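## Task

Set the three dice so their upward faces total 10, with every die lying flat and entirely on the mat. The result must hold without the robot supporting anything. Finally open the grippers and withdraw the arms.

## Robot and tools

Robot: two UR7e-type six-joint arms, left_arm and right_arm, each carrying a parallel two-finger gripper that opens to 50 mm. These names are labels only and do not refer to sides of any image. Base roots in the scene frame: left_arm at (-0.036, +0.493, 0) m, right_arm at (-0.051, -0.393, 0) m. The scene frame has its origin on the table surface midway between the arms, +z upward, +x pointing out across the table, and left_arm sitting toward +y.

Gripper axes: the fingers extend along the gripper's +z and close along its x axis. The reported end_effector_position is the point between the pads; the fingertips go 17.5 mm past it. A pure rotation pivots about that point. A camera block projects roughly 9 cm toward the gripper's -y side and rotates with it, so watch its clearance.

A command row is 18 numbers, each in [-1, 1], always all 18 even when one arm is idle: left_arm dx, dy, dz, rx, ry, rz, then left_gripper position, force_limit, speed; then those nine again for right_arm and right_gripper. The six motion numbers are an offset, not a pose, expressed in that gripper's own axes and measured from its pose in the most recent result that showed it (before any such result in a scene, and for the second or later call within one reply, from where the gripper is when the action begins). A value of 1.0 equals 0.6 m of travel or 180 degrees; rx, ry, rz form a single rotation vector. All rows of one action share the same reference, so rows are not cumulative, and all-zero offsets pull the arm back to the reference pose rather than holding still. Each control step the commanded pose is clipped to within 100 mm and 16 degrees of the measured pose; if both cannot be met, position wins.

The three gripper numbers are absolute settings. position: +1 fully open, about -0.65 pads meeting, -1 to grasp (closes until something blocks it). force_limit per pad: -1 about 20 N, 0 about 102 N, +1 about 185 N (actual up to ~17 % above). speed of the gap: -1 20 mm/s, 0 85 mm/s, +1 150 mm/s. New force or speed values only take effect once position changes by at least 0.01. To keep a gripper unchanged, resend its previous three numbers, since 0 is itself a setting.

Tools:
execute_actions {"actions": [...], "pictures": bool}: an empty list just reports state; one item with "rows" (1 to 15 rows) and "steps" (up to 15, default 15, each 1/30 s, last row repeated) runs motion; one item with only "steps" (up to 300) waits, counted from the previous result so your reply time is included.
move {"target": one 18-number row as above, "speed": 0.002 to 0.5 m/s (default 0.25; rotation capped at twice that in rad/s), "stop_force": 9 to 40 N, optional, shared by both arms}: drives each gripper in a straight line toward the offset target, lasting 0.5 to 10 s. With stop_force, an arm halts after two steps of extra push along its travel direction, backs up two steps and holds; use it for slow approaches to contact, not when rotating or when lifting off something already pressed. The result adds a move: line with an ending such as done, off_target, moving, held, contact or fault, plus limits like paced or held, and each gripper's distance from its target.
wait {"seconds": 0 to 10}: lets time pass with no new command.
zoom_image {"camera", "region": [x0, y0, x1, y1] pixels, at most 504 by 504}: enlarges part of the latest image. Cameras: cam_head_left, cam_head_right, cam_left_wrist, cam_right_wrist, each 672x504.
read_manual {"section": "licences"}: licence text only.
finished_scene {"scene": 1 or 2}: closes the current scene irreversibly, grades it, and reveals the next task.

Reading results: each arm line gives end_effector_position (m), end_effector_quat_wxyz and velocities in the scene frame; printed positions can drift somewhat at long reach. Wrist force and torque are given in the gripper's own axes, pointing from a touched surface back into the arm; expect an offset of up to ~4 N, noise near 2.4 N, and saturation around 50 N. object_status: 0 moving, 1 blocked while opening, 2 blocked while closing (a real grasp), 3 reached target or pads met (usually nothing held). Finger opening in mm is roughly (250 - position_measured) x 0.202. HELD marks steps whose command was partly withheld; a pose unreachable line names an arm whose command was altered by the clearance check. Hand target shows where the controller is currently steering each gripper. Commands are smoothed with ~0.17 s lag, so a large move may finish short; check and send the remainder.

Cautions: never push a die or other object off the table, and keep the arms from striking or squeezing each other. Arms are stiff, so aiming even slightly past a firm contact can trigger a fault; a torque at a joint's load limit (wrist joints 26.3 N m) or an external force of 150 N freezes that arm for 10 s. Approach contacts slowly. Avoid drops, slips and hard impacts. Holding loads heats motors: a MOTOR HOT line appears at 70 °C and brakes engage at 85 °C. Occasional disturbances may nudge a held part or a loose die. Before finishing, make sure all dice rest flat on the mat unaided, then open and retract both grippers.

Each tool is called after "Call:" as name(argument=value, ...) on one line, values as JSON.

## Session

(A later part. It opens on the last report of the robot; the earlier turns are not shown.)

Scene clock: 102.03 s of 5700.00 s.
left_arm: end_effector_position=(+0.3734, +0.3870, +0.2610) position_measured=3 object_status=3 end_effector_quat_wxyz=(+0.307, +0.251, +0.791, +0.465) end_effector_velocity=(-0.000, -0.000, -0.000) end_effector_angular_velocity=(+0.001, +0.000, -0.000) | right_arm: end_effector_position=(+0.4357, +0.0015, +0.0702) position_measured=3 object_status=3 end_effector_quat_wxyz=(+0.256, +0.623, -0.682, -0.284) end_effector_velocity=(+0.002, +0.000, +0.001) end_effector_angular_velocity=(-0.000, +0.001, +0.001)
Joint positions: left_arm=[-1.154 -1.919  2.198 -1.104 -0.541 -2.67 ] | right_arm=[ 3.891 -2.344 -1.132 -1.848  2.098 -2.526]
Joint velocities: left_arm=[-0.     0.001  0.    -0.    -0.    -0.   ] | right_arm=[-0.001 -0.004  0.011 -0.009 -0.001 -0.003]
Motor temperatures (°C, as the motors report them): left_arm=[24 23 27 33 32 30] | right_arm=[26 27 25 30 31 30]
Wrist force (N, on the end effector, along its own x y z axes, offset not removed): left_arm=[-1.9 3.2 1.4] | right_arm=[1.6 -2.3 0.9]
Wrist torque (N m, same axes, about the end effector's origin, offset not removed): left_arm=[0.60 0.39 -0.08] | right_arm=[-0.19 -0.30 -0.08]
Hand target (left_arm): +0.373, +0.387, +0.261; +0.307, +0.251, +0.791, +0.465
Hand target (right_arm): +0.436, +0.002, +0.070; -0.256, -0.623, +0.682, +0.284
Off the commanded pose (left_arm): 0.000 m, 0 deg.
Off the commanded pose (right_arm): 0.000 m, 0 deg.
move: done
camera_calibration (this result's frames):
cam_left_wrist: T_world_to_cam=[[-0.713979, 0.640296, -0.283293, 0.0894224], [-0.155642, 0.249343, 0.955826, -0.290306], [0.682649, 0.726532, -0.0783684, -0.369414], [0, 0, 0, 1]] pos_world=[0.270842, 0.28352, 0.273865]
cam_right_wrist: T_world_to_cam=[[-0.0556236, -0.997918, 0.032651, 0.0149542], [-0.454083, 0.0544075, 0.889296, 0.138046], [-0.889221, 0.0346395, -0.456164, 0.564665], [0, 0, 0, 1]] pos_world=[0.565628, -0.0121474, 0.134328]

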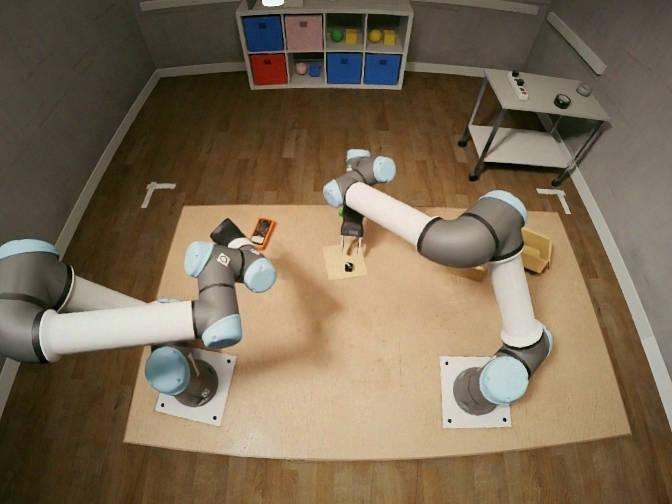

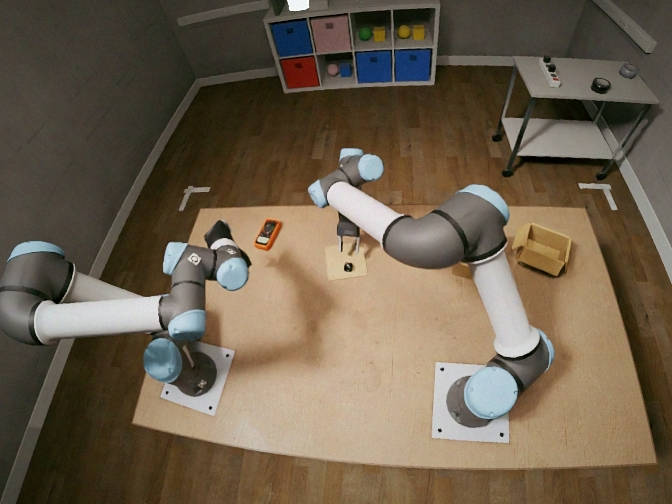

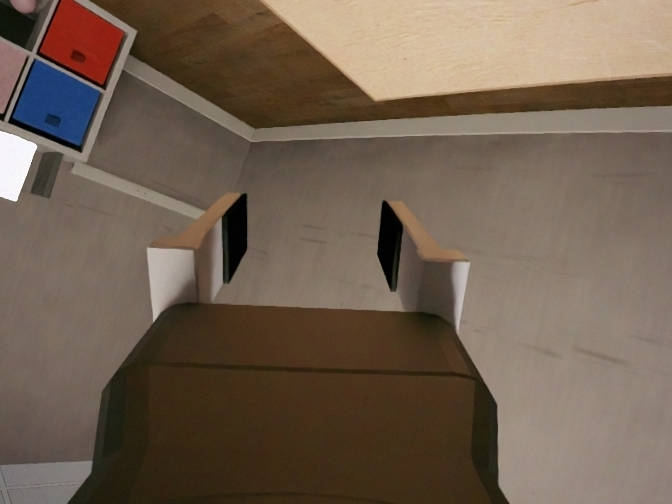

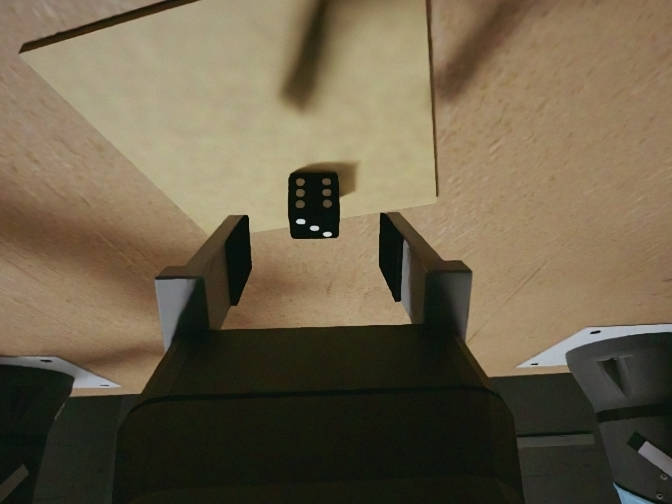

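Call:
move(target=[0,0,0,0,0,0,1,0,0,-0.077,-0.226,-0.226,0.249,-0.022,0.053,1,0,-0.5], speed=0.2)

Scene clock: 115.37 s of 5700.00 s.
left_arm: end_effector_position=(+0.3734, +0.3870, +0.2610) position_measured=3 object_status=3 end_effector_quat_wxyz=(+0.307, +0.251, +0.791, +0.465) end_effector_velocity=(+0.000, -0.000, -0.000) end_effector_angular_velocity=(+0.001, +0.000, +0.000) | right_arm: end_effector_position=(+0.6307, +0.0294, +0.0706) position_measured=3 object_status=3 end_effector_quat_wxyz=(+0.001, -0.606, +0.795, +0.002) end_effector_velocity=(+0.002, -0.000, -0.000) end_effector_angular_velocity=(-0.001, -0.008, -0.003)
Joint positions: left_arm=[-1.154 -1.919  2.198 -1.104 -0.541 -2.67 ] | right_arm=[ 3.943 -2.355 -1.098 -1.257  1.575 -2.126]
Joint velocities: left_arm=[ 0.     0.001  0.    -0.     0.    -0.   ] | right_arm=[-0.    -0.001  0.001  0.006 -0.006  0.003]
Motor temperatures (°C, as the motors report them): left_arm=[24 23 27 33 32 30] | right_arm=[26 27 25 30 31 30]
Wrist force (N, on the end effector, along its own x y z axes, offset not removed): left_arm=[-1.0 1.7 3.2] | right_arm=[-0.3 0.6 0.0]
Wrist torque (N m, same axes, about the end effector's origin, offset not removed): left_arm=[0.37 0.14 -0.10] | right_arm=[0.15 0.06 -0.12]
Hand target (left_arm): +0.373, +0.387, +0.261; +0.307, +0.251, +0.791, +0.465
Hand target (right_arm): +0.631, +0.029, +0.071; +0.001, -0.606, +0.795, +0.002
Off the commanded pose (left_arm): 0.000 m, 0 deg.
Off the commanded pose (right_arm): 0.000 m, 0 deg.
After step 90, 7.80 s passed at rest.
move: done
camera_calibration (this result's frames):
cam_left_wrist: T_world_to_cam=[[-0.713979, 0.640296, -0.283293, 0.0894225], [-0.155642, 0.249343, 0.955826, -0.290306], [0.682648, 0.726533, -0.0783683, -0.369414], [0, 0, 0, 1]] pos_world=[0.270842, 0.28352, 0.273865]
cam_right_wrist: T_world_to_cam=[[-0.264704, -0.96308, 0.0490698, 0.183369], [-0.913246, 0.266699, 0.307982, 0.549192], [-0.309698, 0.0367114, -0.950126, 0.406557], [0, 0, 0, 1]] pos_world=[0.675996, 0.0152048, 0.208141]

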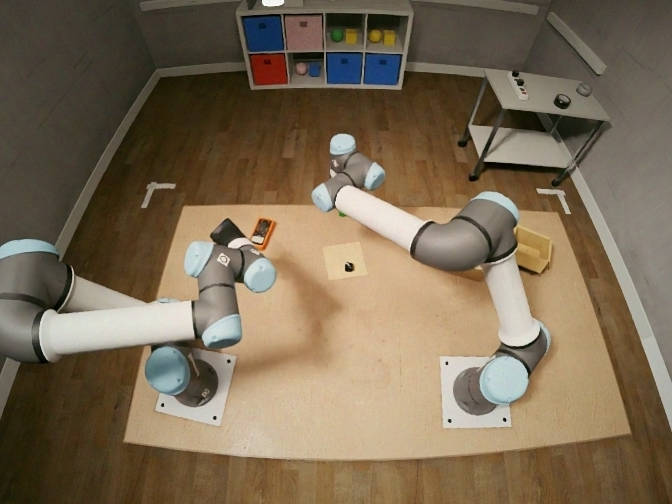

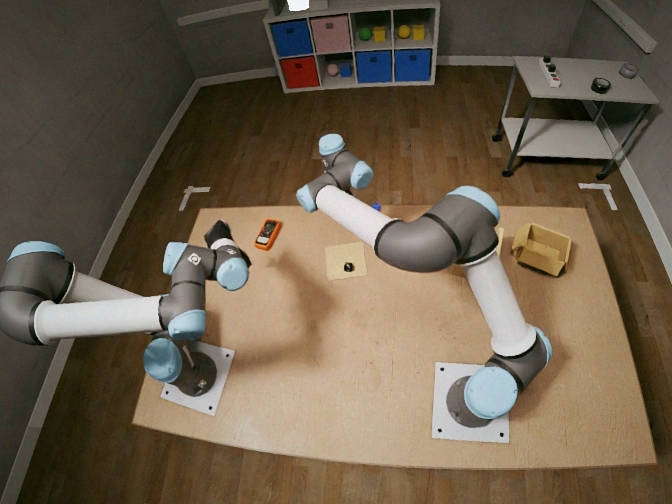

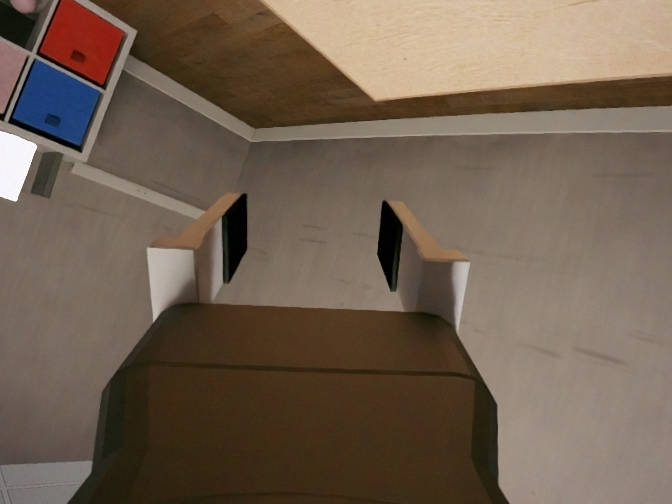

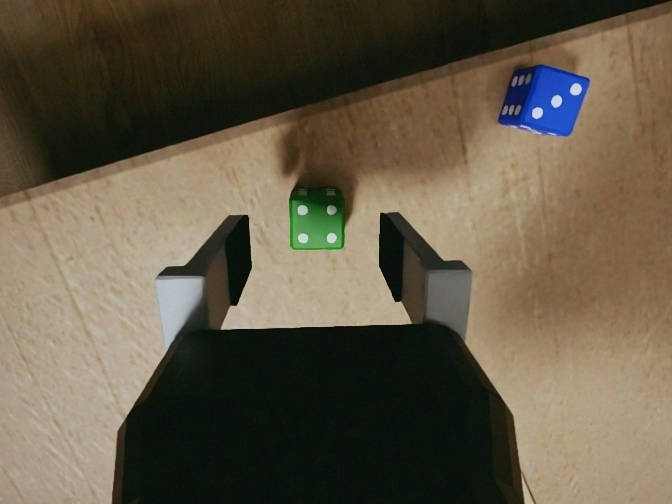

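Call:
move(target=[0,0,0,0,0,0,1,0,0,0.003,0,0.076,0,0,0,1,0,-0.5], speed=0.05)

Call:
move(target=[0,0,0,0,0,0,1,0,0,0,0,0,0,0,0,-1,-0.5,-0.5])

Call:
move(target=[0,0,0,0,0,0,1,0,0,0,0,-0.07,0,0,0,-1,-0.5,-0.5], speed=0.1)

Call:
move(target=[0,0,0,0,0,0,1,0,0,0.113,0.33,0,0,0,-0.147,-1,-0.5,-0.5])

Scene clock: 131.03 s of 5700.00 s.
left_arm: end_effector_position=(+0.3734, +0.3870, +0.2610) position_measured=3 object_status=3 end_effector_quat_wxyz=(+0.307, +0.251, +0.791, +0.465) end_effector_velocity=(-0.000, +0.000, +0.000) end_effector_angular_velocity=(-0.002, -0.001, +0.000) | right_arm: end_effector_position=(+0.6302, +0.0279, +0.0252) position_measured=3 object_status=3 end_effector_quat_wxyz=(+0.001, -0.606, +0.795, +0.002) end_effector_velocity=(-0.000, -0.000, -0.002) end_effector_angular_velocity=(-0.000, +0.000, +0.000)
Joint positions: left_arm=[-1.154 -1.919  2.198 -1.104 -0.541 -2.67 ] | right_arm=[ 3.942 -2.394 -1.151 -1.165  1.575 -2.127]
Joint velocities: left_arm=[-0.    -0.001  0.     0.    -0.    -0.001] | right_arm=[ 0.    -0.002 -0.003  0.004 -0.    -0.   ]
Motor temperatures (°C, as the motors report them): left_arm=[24 23 27 33 32 30] | right_arm=[26 27 25 30 31 30]
Wrist force (N, on the end effector, along its own x y z axes, offset not removed): left_arm=[-2.1 2.5 1.7] | right_arm=[-2.2 0.4 -1.0]
Wrist torque (N m, same axes, about the end effector's origin, offset not removed): left_arm=[0.52 0.42 -0.04] | right_arm=[0.17 0.30 -0.01]
Hand target (left_arm): +0.373, +0.387, +0.261; +0.307, +0.251, +0.791, +0.465
Hand target (right_arm): +0.630, +0.028, +0.025; +0.001, -0.606, +0.795, +0.002
Off the commanded pose (left_arm): 0.000 m, 0 deg.
Off the commanded pose (right_arm): 0.000 m, 0 deg.
After step 90, 11.37 s passed at rest.
move: done
camera_calibration (this result's frames):
cam_left_wrist: T_world_to_cam=[[-0.713979, 0.640296, -0.283292, 0.0894225], [-0.155642, 0.249343, 0.955826, -0.290306], [0.682648, 0.726533, -0.0783684, -0.369414], [0, 0, 0, 1]] pos_world=[0.270842, 0.28352, 0.273865]
cam_right_wrist: T_world_to_cam=[[-0.264705, -0.963079, 0.0490816, 0.184015], [-0.913242, 0.266704, 0.307989, 0.563113], [-0.309708, 0.036703, -0.950123, 0.363352], [0, 0, 0, 1]] pos_world=[0.675501, 0.013701, 0.162765]

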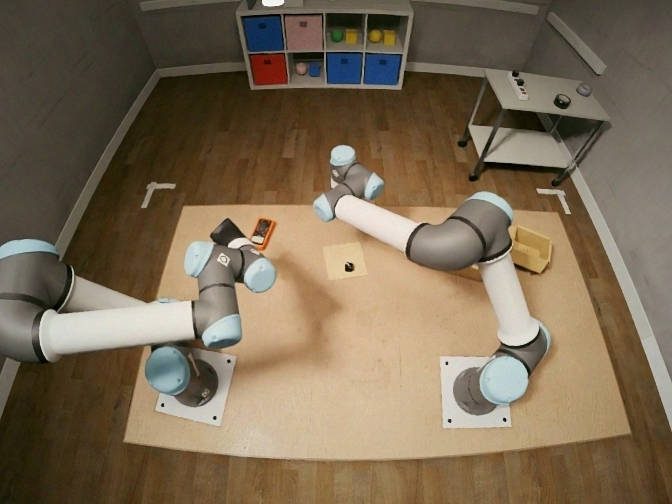

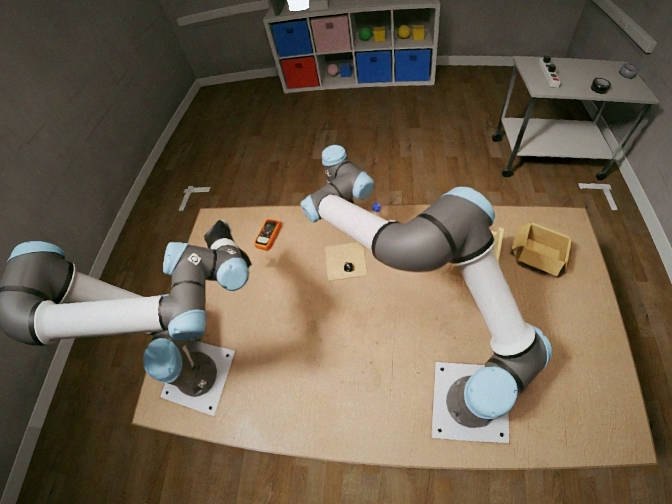

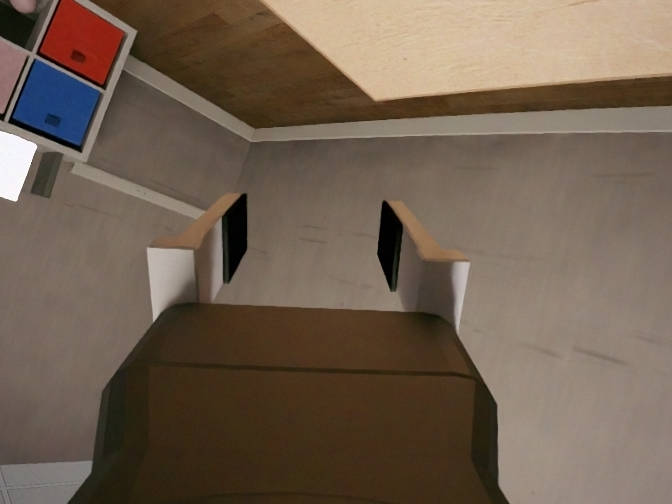

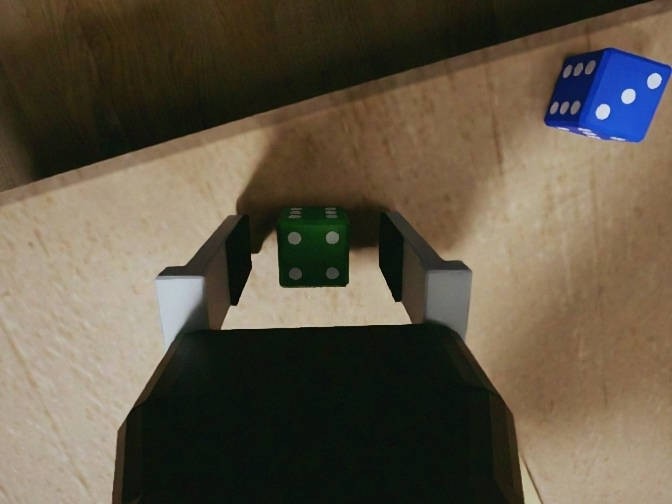

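Scene clock: 131.77 s of 5700.00 s.
left_arm: end_effector_position=(+0.3734, +0.3870, +0.2610) position_measured=3 object_status=3 end_effector_quat_wxyz=(+0.307, +0.251, +0.791, +0.465) end_effector_velocity=(+0.000, +0.000, +0.000) end_effector_angular_velocity=(-0.001, -0.000, +0.000) | right_arm: end_effector_position=(+0.6302, +0.0279, +0.0251) position_measured=131 object_status=2 end_effector_quat_wxyz=(+0.001, -0.606, +0.795, +0.002) end_effector_velocity=(-0.000, -0.000, -0.000) end_effector_angular_velocity=(-0.000, +0.000, -0.000)
Joint positions: left_arm=[-1.154 -1.919  2.198 -1.104 -0.541 -2.67 ] | right_arm=[ 3.942 -2.394 -1.151 -1.165  1.575 -2.127]
Joint velocities: left_arm=[ 0.    -0.001 -0.    -0.     0.     0.   ] | right_arm=[-0.  0. -0.  0.  0. -0.]
Motor temperatures (°C, as the motors report them): left_arm=[24 23 27 33 32 30] | right_arm=[26 27 25 30 31 30]
Wrist force (N, on the end effector, along its own x y z axes, offset not removed): left_arm=[-2.1 3.2 1.5] | right_arm=[-0.4 1.4 2.3]
Wrist torque (N m, same axes, about the end effector's origin, offset not removed): left_arm=[0.64 0.33 -0.13] | right_arm=[0.41 0.08 -0.14]
Hand target (left_arm): +0.373, +0.387, +0.261; +0.307, +0.251, +0.791, +0.465
Hand target (right_arm): +0.630, +0.028, +0.025; +0.001, -0.606, +0.795, +0.002
Off the commanded pose (left_arm): 0.000 m, 0 deg.
Off the commanded pose (right_arm): 0.000 m, 0 deg.
move: done
camera_calibration (this result's frames):
cam_left_wrist: T_world_to_cam=[[-0.713979, 0.640296, -0.283293, 0.0894225], [-0.155642, 0.249343, 0.955826, -0.290306], [0.682649, 0.726532, -0.0783684, -0.369414], [0, 0, 0, 1]] pos_world=[0.270842, 0.28352, 0.273865]
cam_right_wrist: T_world_to_cam=[[-0.2647, -0.963075, 0.0492009, 0.183978], [-0.91321, 0.266733, 0.30806, 0.563099], [-0.309808, 0.0366125, -0.950094, 0.363323], [0, 0, 0, 1]] pos_world=[0.675487, 0.013686, 0.162671]

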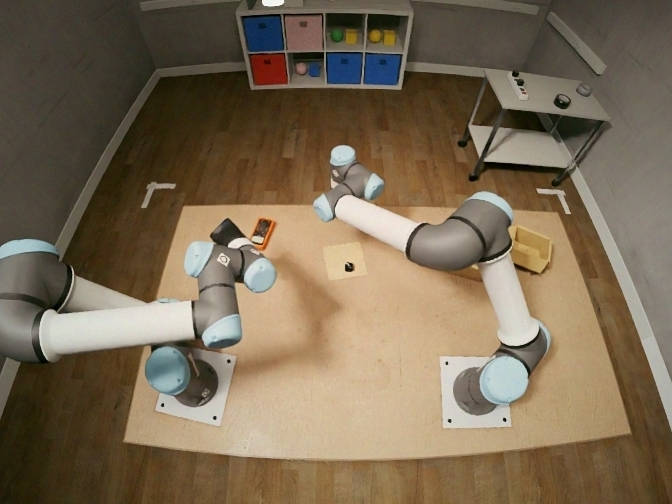

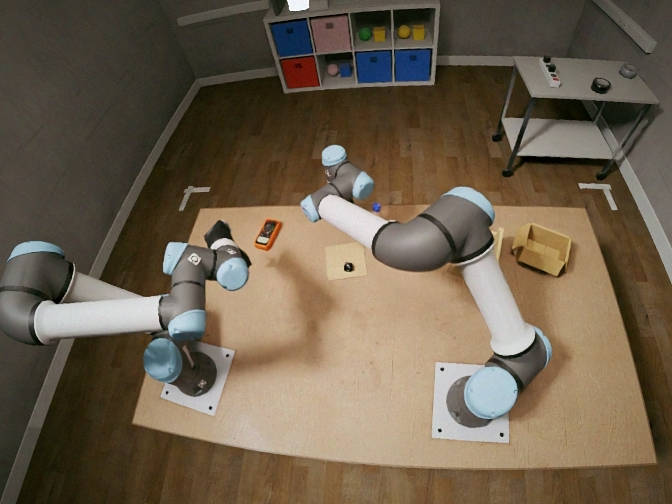

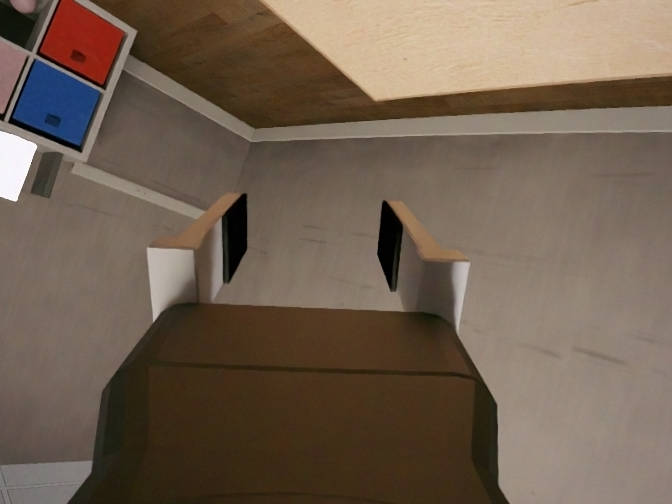

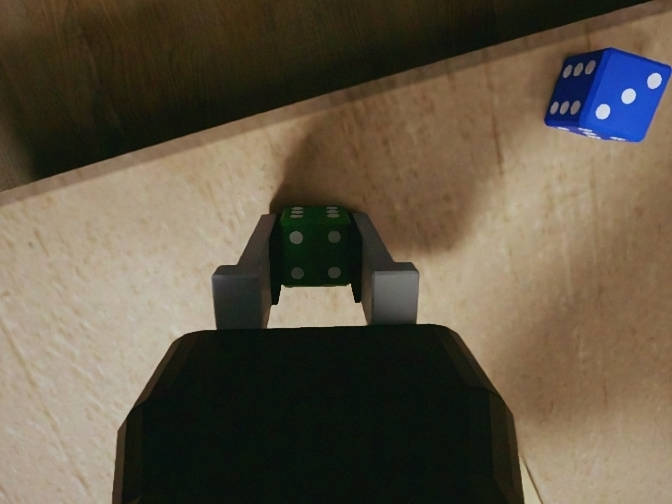

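Scene clock: 132.70 s of 5700.00 s.
left_arm: end_effector_position=(+0.3734, +0.3870, +0.2610) position_measured=3 object_status=3 end_effector_quat_wxyz=(+0.307, +0.251, +0.791, +0.465) end_effector_velocity=(-0.000, +0.000, +0.000) end_effector_angular_velocity=(+0.000, -0.000, -0.000) | right_arm: end_effector_position=(+0.6302, +0.0277, +0.0669) position_measured=131 object_status=2 end_effector_quat_wxyz=(+0.001, -0.606, +0.795, +0.002) end_effector_velocity=(-0.000, +0.000, +0.002) end_effector_angular_velocity=(+0.001, +0.000, +0.001)
Joint positions: left_arm=[-1.154 -1.919  2.198 -1.104 -0.541 -2.67 ] | right_arm=[ 3.942 -2.355 -1.108 -1.247  1.575 -2.127]
Joint velocities: left_arm=[ 0. -0.  0.  0.  0.  0.] | right_arm=[ 0.     0.002  0.003 -0.005  0.001 -0.   ]
Motor temperatures (°C, as the motors report them): left_arm=[24 23 27 33 32 30] | right_arm=[26 27 25 30 31 30]
Wrist force (N, on the end effector, along its own x y z axes, offset not removed): left_arm=[-2.8 4.0 0.5] | right_arm=[0.1 1.0 -0.2]
Wrist torque (N m, same axes, about the end effector's origin, offset not removed): left_arm=[0.81 0.50 -0.15] | right_arm=[0.26 -0.06 -0.18]
Hand target (left_arm): +0.373, +0.387, +0.261; +0.307, +0.251, +0.791, +0.465
Hand target (right_arm): +0.630, +0.028, +0.067; +0.001, -0.606, +0.795, +0.002
Off the commanded pose (left_arm): 0.000 m, 0 deg.
Off the commanded pose (right_arm): 0.000 m, 0 deg.
move: done
camera_calibration (this result's frames):
cam_left_wrist: T_world_to_cam=[[-0.713979, 0.640296, -0.283293, 0.0894226], [-0.155642, 0.249343, 0.955826, -0.290306], [0.682649, 0.726532, -0.0783684, -0.369414], [0, 0, 0, 1]] pos_world=[0.270842, 0.28352, 0.273865]
cam_right_wrist: T_world_to_cam=[[-0.264696, -0.963077, 0.0491813, 0.18173], [-0.913217, 0.266723, 0.308048, 0.5503], [-0.309792, 0.0366258, -0.950099, 0.403031], [0, 0, 0, 1]] pos_world=[0.675502, 0.0134806, 0.204463]

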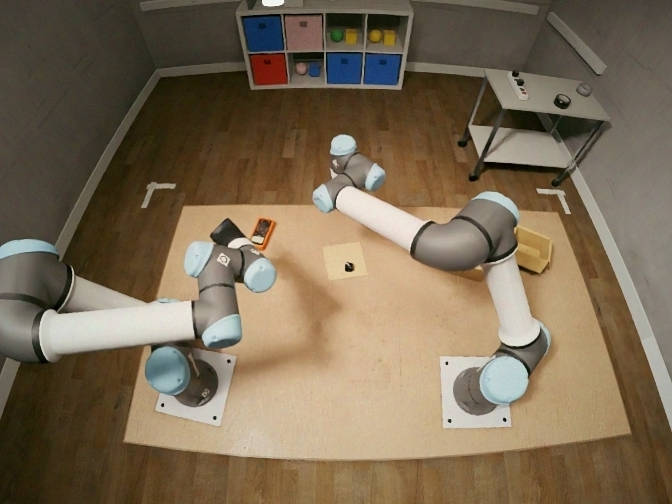

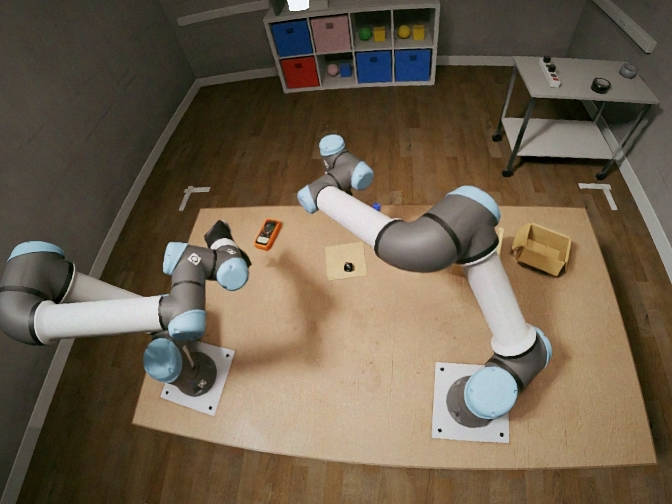

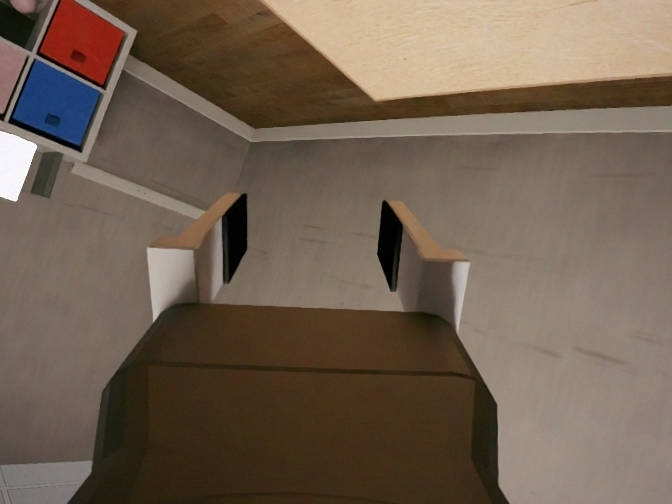

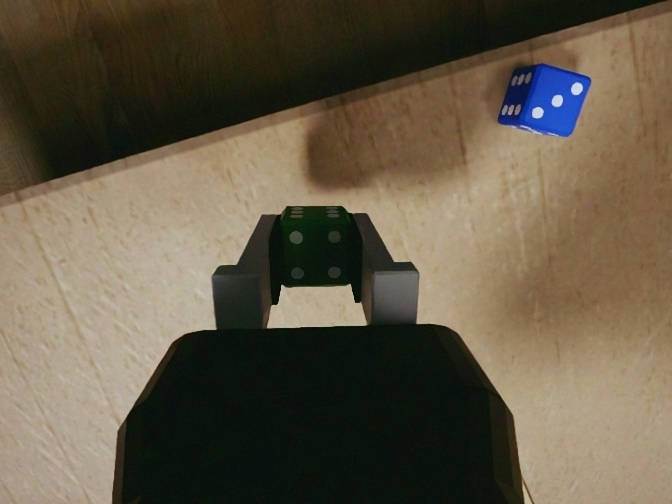

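Scene clock: 134.27 s of 5700.00 s.
left_arm: end_effector_position=(+0.3734, +0.3870, +0.2610) position_measured=3 object_status=3 end_effector_quat_wxyz=(+0.307, +0.251, +0.791, +0.465) end_effector_velocity=(+0.000, -0.000, +0.000) end_effector_angular_velocity=(-0.001, -0.000, +0.000) | right_arm: end_effector_position=(+0.4216, +0.0151, +0.0669) position_measured=131 object_status=2 end_effector_quat_wxyz=(-0.001, +0.772, -0.636, -0.002) end_effector_velocity=(-0.002, -0.001, +0.000) end_effector_angular_velocity=(+0.001, -0.001, +0.002)
Joint positions: left_arm=[-1.154 -1.919  2.198 -1.104 -0.541 -2.67 ] | right_arm=[ 4.151 -1.958 -1.768 -0.983  1.574 -2.38 ]
Joint velocities: left_arm=[-0. -0. -0. -0.  0. -0.] | right_arm=[ 0.002  0.004 -0.006  0.003 -0.    -0.   ]
Motor temperatures (°C, as the motors report them): left_arm=[24 23 27 33 32 30] | right_arm=[26 27 25 30 31 30]
Wrist force (N, on the end effector, along its own x y z axes, offset not removed): left_arm=[-2.3 2.4 1.4] | right_arm=[0.5 0.1 1.4]
Wrist torque (N m, same axes, about the end effector's origin, offset not removed): left_arm=[0.46 0.39 -0.04] | right_arm=[0.07 -0.11 -0.17]
Hand target (left_arm): +0.373, +0.387, +0.261; +0.307, +0.251, +0.791, +0.465
Hand target (right_arm): +0.421, +0.015, +0.067; -0.001, +0.772, -0.636, -0.002
Off the commanded pose (left_arm): 0.000 m, 0 deg.
Off the commanded pose (right_arm): 0.000 m, 0 deg.
move: done
camera_calibration (this result's frames):
cam_left_wrist: T_world_to_cam=[[-0.713979, 0.640296, -0.283292, 0.0894224], [-0.155642, 0.249343, 0.955826, -0.290306], [0.682649, 0.726532, -0.0783683, -0.369414], [0, 0, 0, 1]] pos_world=[0.270842, 0.28352, 0.273865]
cam_right_wrist: T_world_to_cam=[[0.191704, -0.980235, 0.0488868, -0.0777293], [-0.937019, -0.16798, 0.306232, 0.379822], [-0.291967, -0.104514, -0.950701, 0.333575], [0, 0, 0, 1]] pos_world=[0.468195, 0.0224726, 0.204616]

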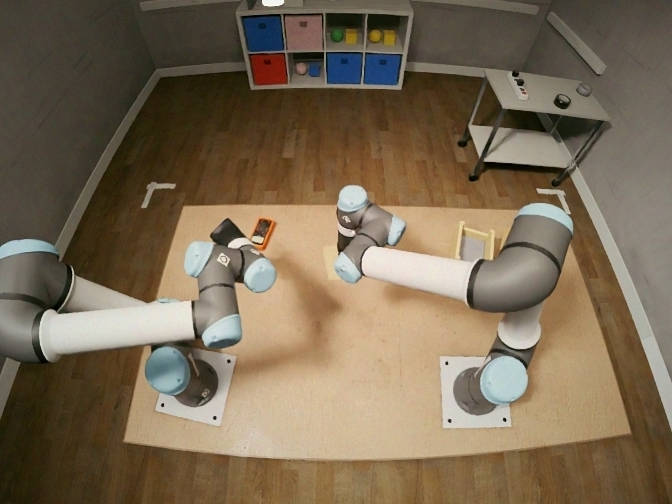

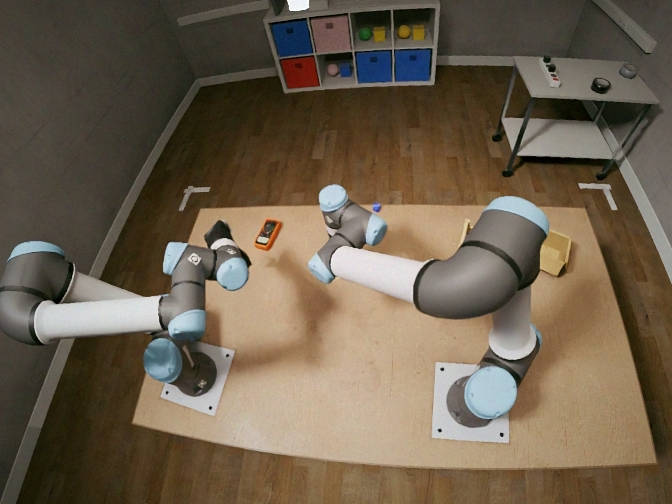

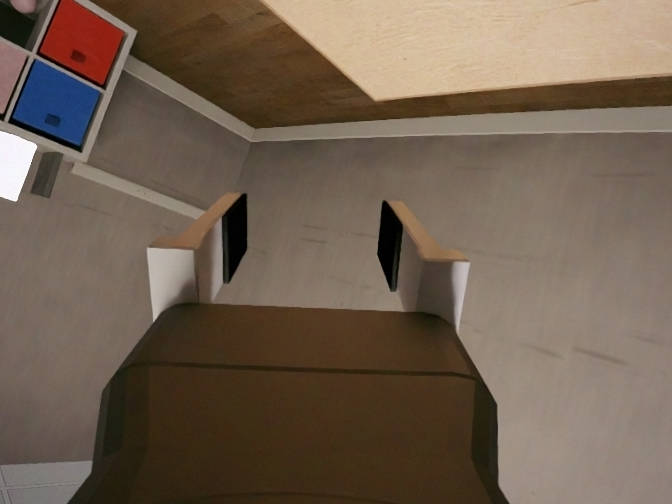

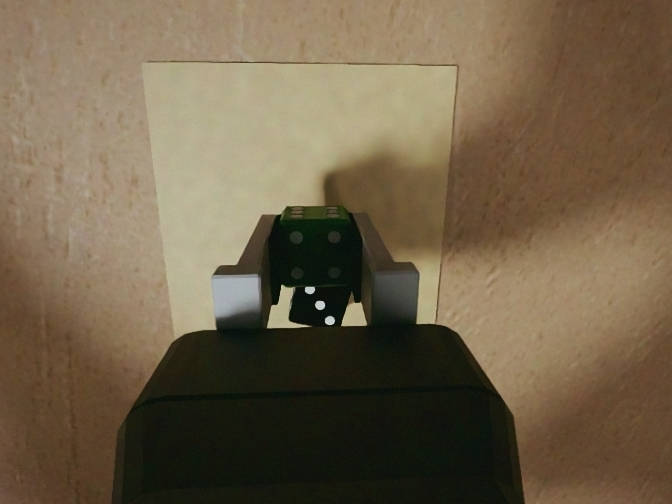

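Call:
execute_actions(actions=[])

Scene clock: 157.13 s of 5700.00 s.
left_arm: end_effector_position=(+0.3734, +0.3870, +0.2610) position_measured=3 object_status=3 end_effector_quat_wxyz=(+0.307, +0.251, +0.791, +0.465) end_effector_velocity=(-0.000, +0.000, +0.000) end_effector_angular_velocity=(+0.000, -0.000, +0.000) | right_arm: end_effector_position=(+0.4214, +0.0151, +0.0670) position_measured=131 object_status=2 end_effector_quat_wxyz=(-0.001, +0.772, -0.636, -0.002) end_effector_velocity=(+0.000, -0.000, +0.000) end_effector_angular_velocity=(-0.000, -0.000, -0.000)
Joint positions: left_arm=[-1.154 -1.919  2.198 -1.104 -0.541 -2.67 ] | right_arm=[ 4.151 -1.958 -1.769 -0.983  1.574 -2.38 ]
Joint velocities: left_arm=[-0.    -0.    -0.     0.001 -0.    -0.   ] | right_arm=[-0.  0. -0.  0. -0.  0.]
Motor temperatures (°C, as the motors report them): left_arm=[24 23 27 33 32 30] | right_arm=[26 27 25 30 31 30]
Wrist force (N, on the end effector, along its own x y z axes, offset not removed): left_arm=[-1.6 3.1 2.5] | right_arm=[0.4 0.2 -1.1]
Wrist torque (N m, same axes, about the end effector's origin, offset not removed): left_arm=[0.61 0.28 -0.09] | right_arm=[0.10 0.05 -0.18]
Hand target (left_arm): +0.373, +0.387, +0.261; +0.307, +0.251, +0.791, +0.465
Hand target (right_arm): +0.421, +0.015, +0.067; -0.001, +0.772, -0.636, -0.002
Off the commanded pose (left_arm): 0.000 m, 0 deg.
Off the commanded pose (right_arm): 0.000 m, 0 deg.
Steps of this call (steps 1 to 90: nothing new was sent; then 19.87 s passed at rest). Readings (end_effector_position | what the end effector reports):
1: left_arm (+0.3734, +0.3870, +0.2610) | right_arm (+0.4215, +0.0151, +0.0669) | left_arm position_measured=3 object_status=3 | right_arm position_measured=131 object_status=2
2: left_arm (+0.3734, +0.3870, +0.2610) | right_arm (+0.4215, +0.0151, +0.0670) | left_arm position_measured=3 object_status=3 | right_arm position_measured=131 object_status=2
4: left_arm (+0.3734, +0.3870, +0.2610) | right_arm (+0.4214, +0.0151, +0.0670) | left_arm position_measured=3 object_status=3 | right_arm position_measured=131 object_status=2
8: left_arm (+0.3734, +0.3870, +0.2610) | right_arm (+0.4214, +0.0151, +0.0670) | left_arm position_measured=3 object_status=3 | right_arm position_measured=131 object_status=2
90: the state above
camera_calibration (this result's frames):
cam_left_wrist: T_world_to_cam=[[-0.713979, 0.640296, -0.283292, 0.0894224], [-0.155642, 0.249343, 0.955826, -0.290306], [0.682649, 0.726532, -0.0783683, -0.369414], [0, 0, 0, 1]] pos_world=[0.270842, 0.28352, 0.273865]
cam_right_wrist: T_world_to_cam=[[0.192054, -0.98017, 0.0488081, -0.0778466], [-0.936993, -0.168352, 0.306107, 0.37962], [-0.29182, -0.104522, -0.950745, 0.333481], [0, 0, 0, 1]] pos_world=[0.467969, 0.0224628, 0.204651]

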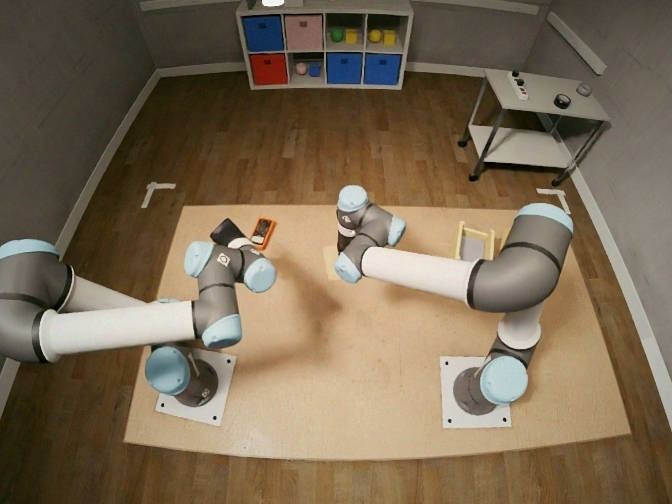

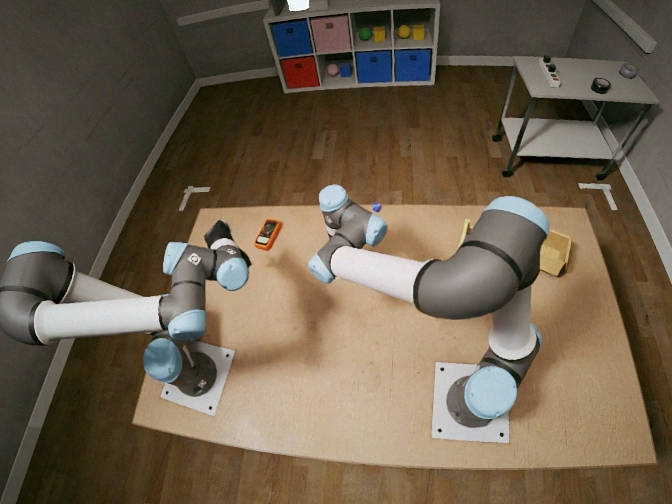

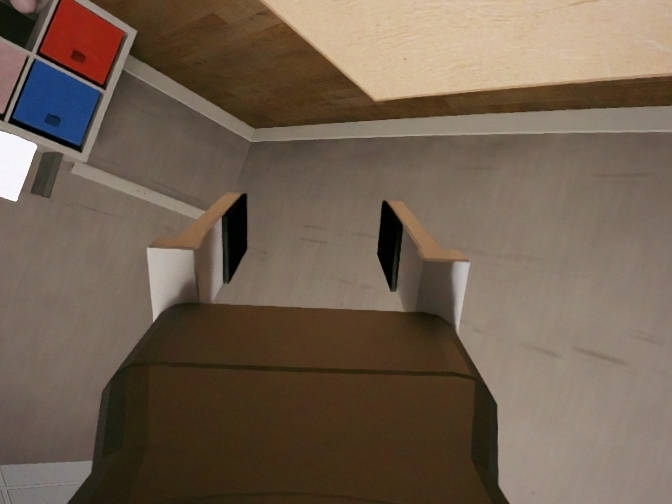

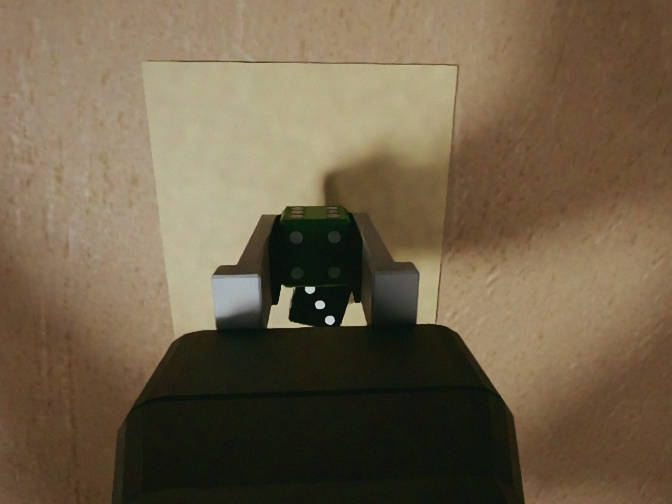

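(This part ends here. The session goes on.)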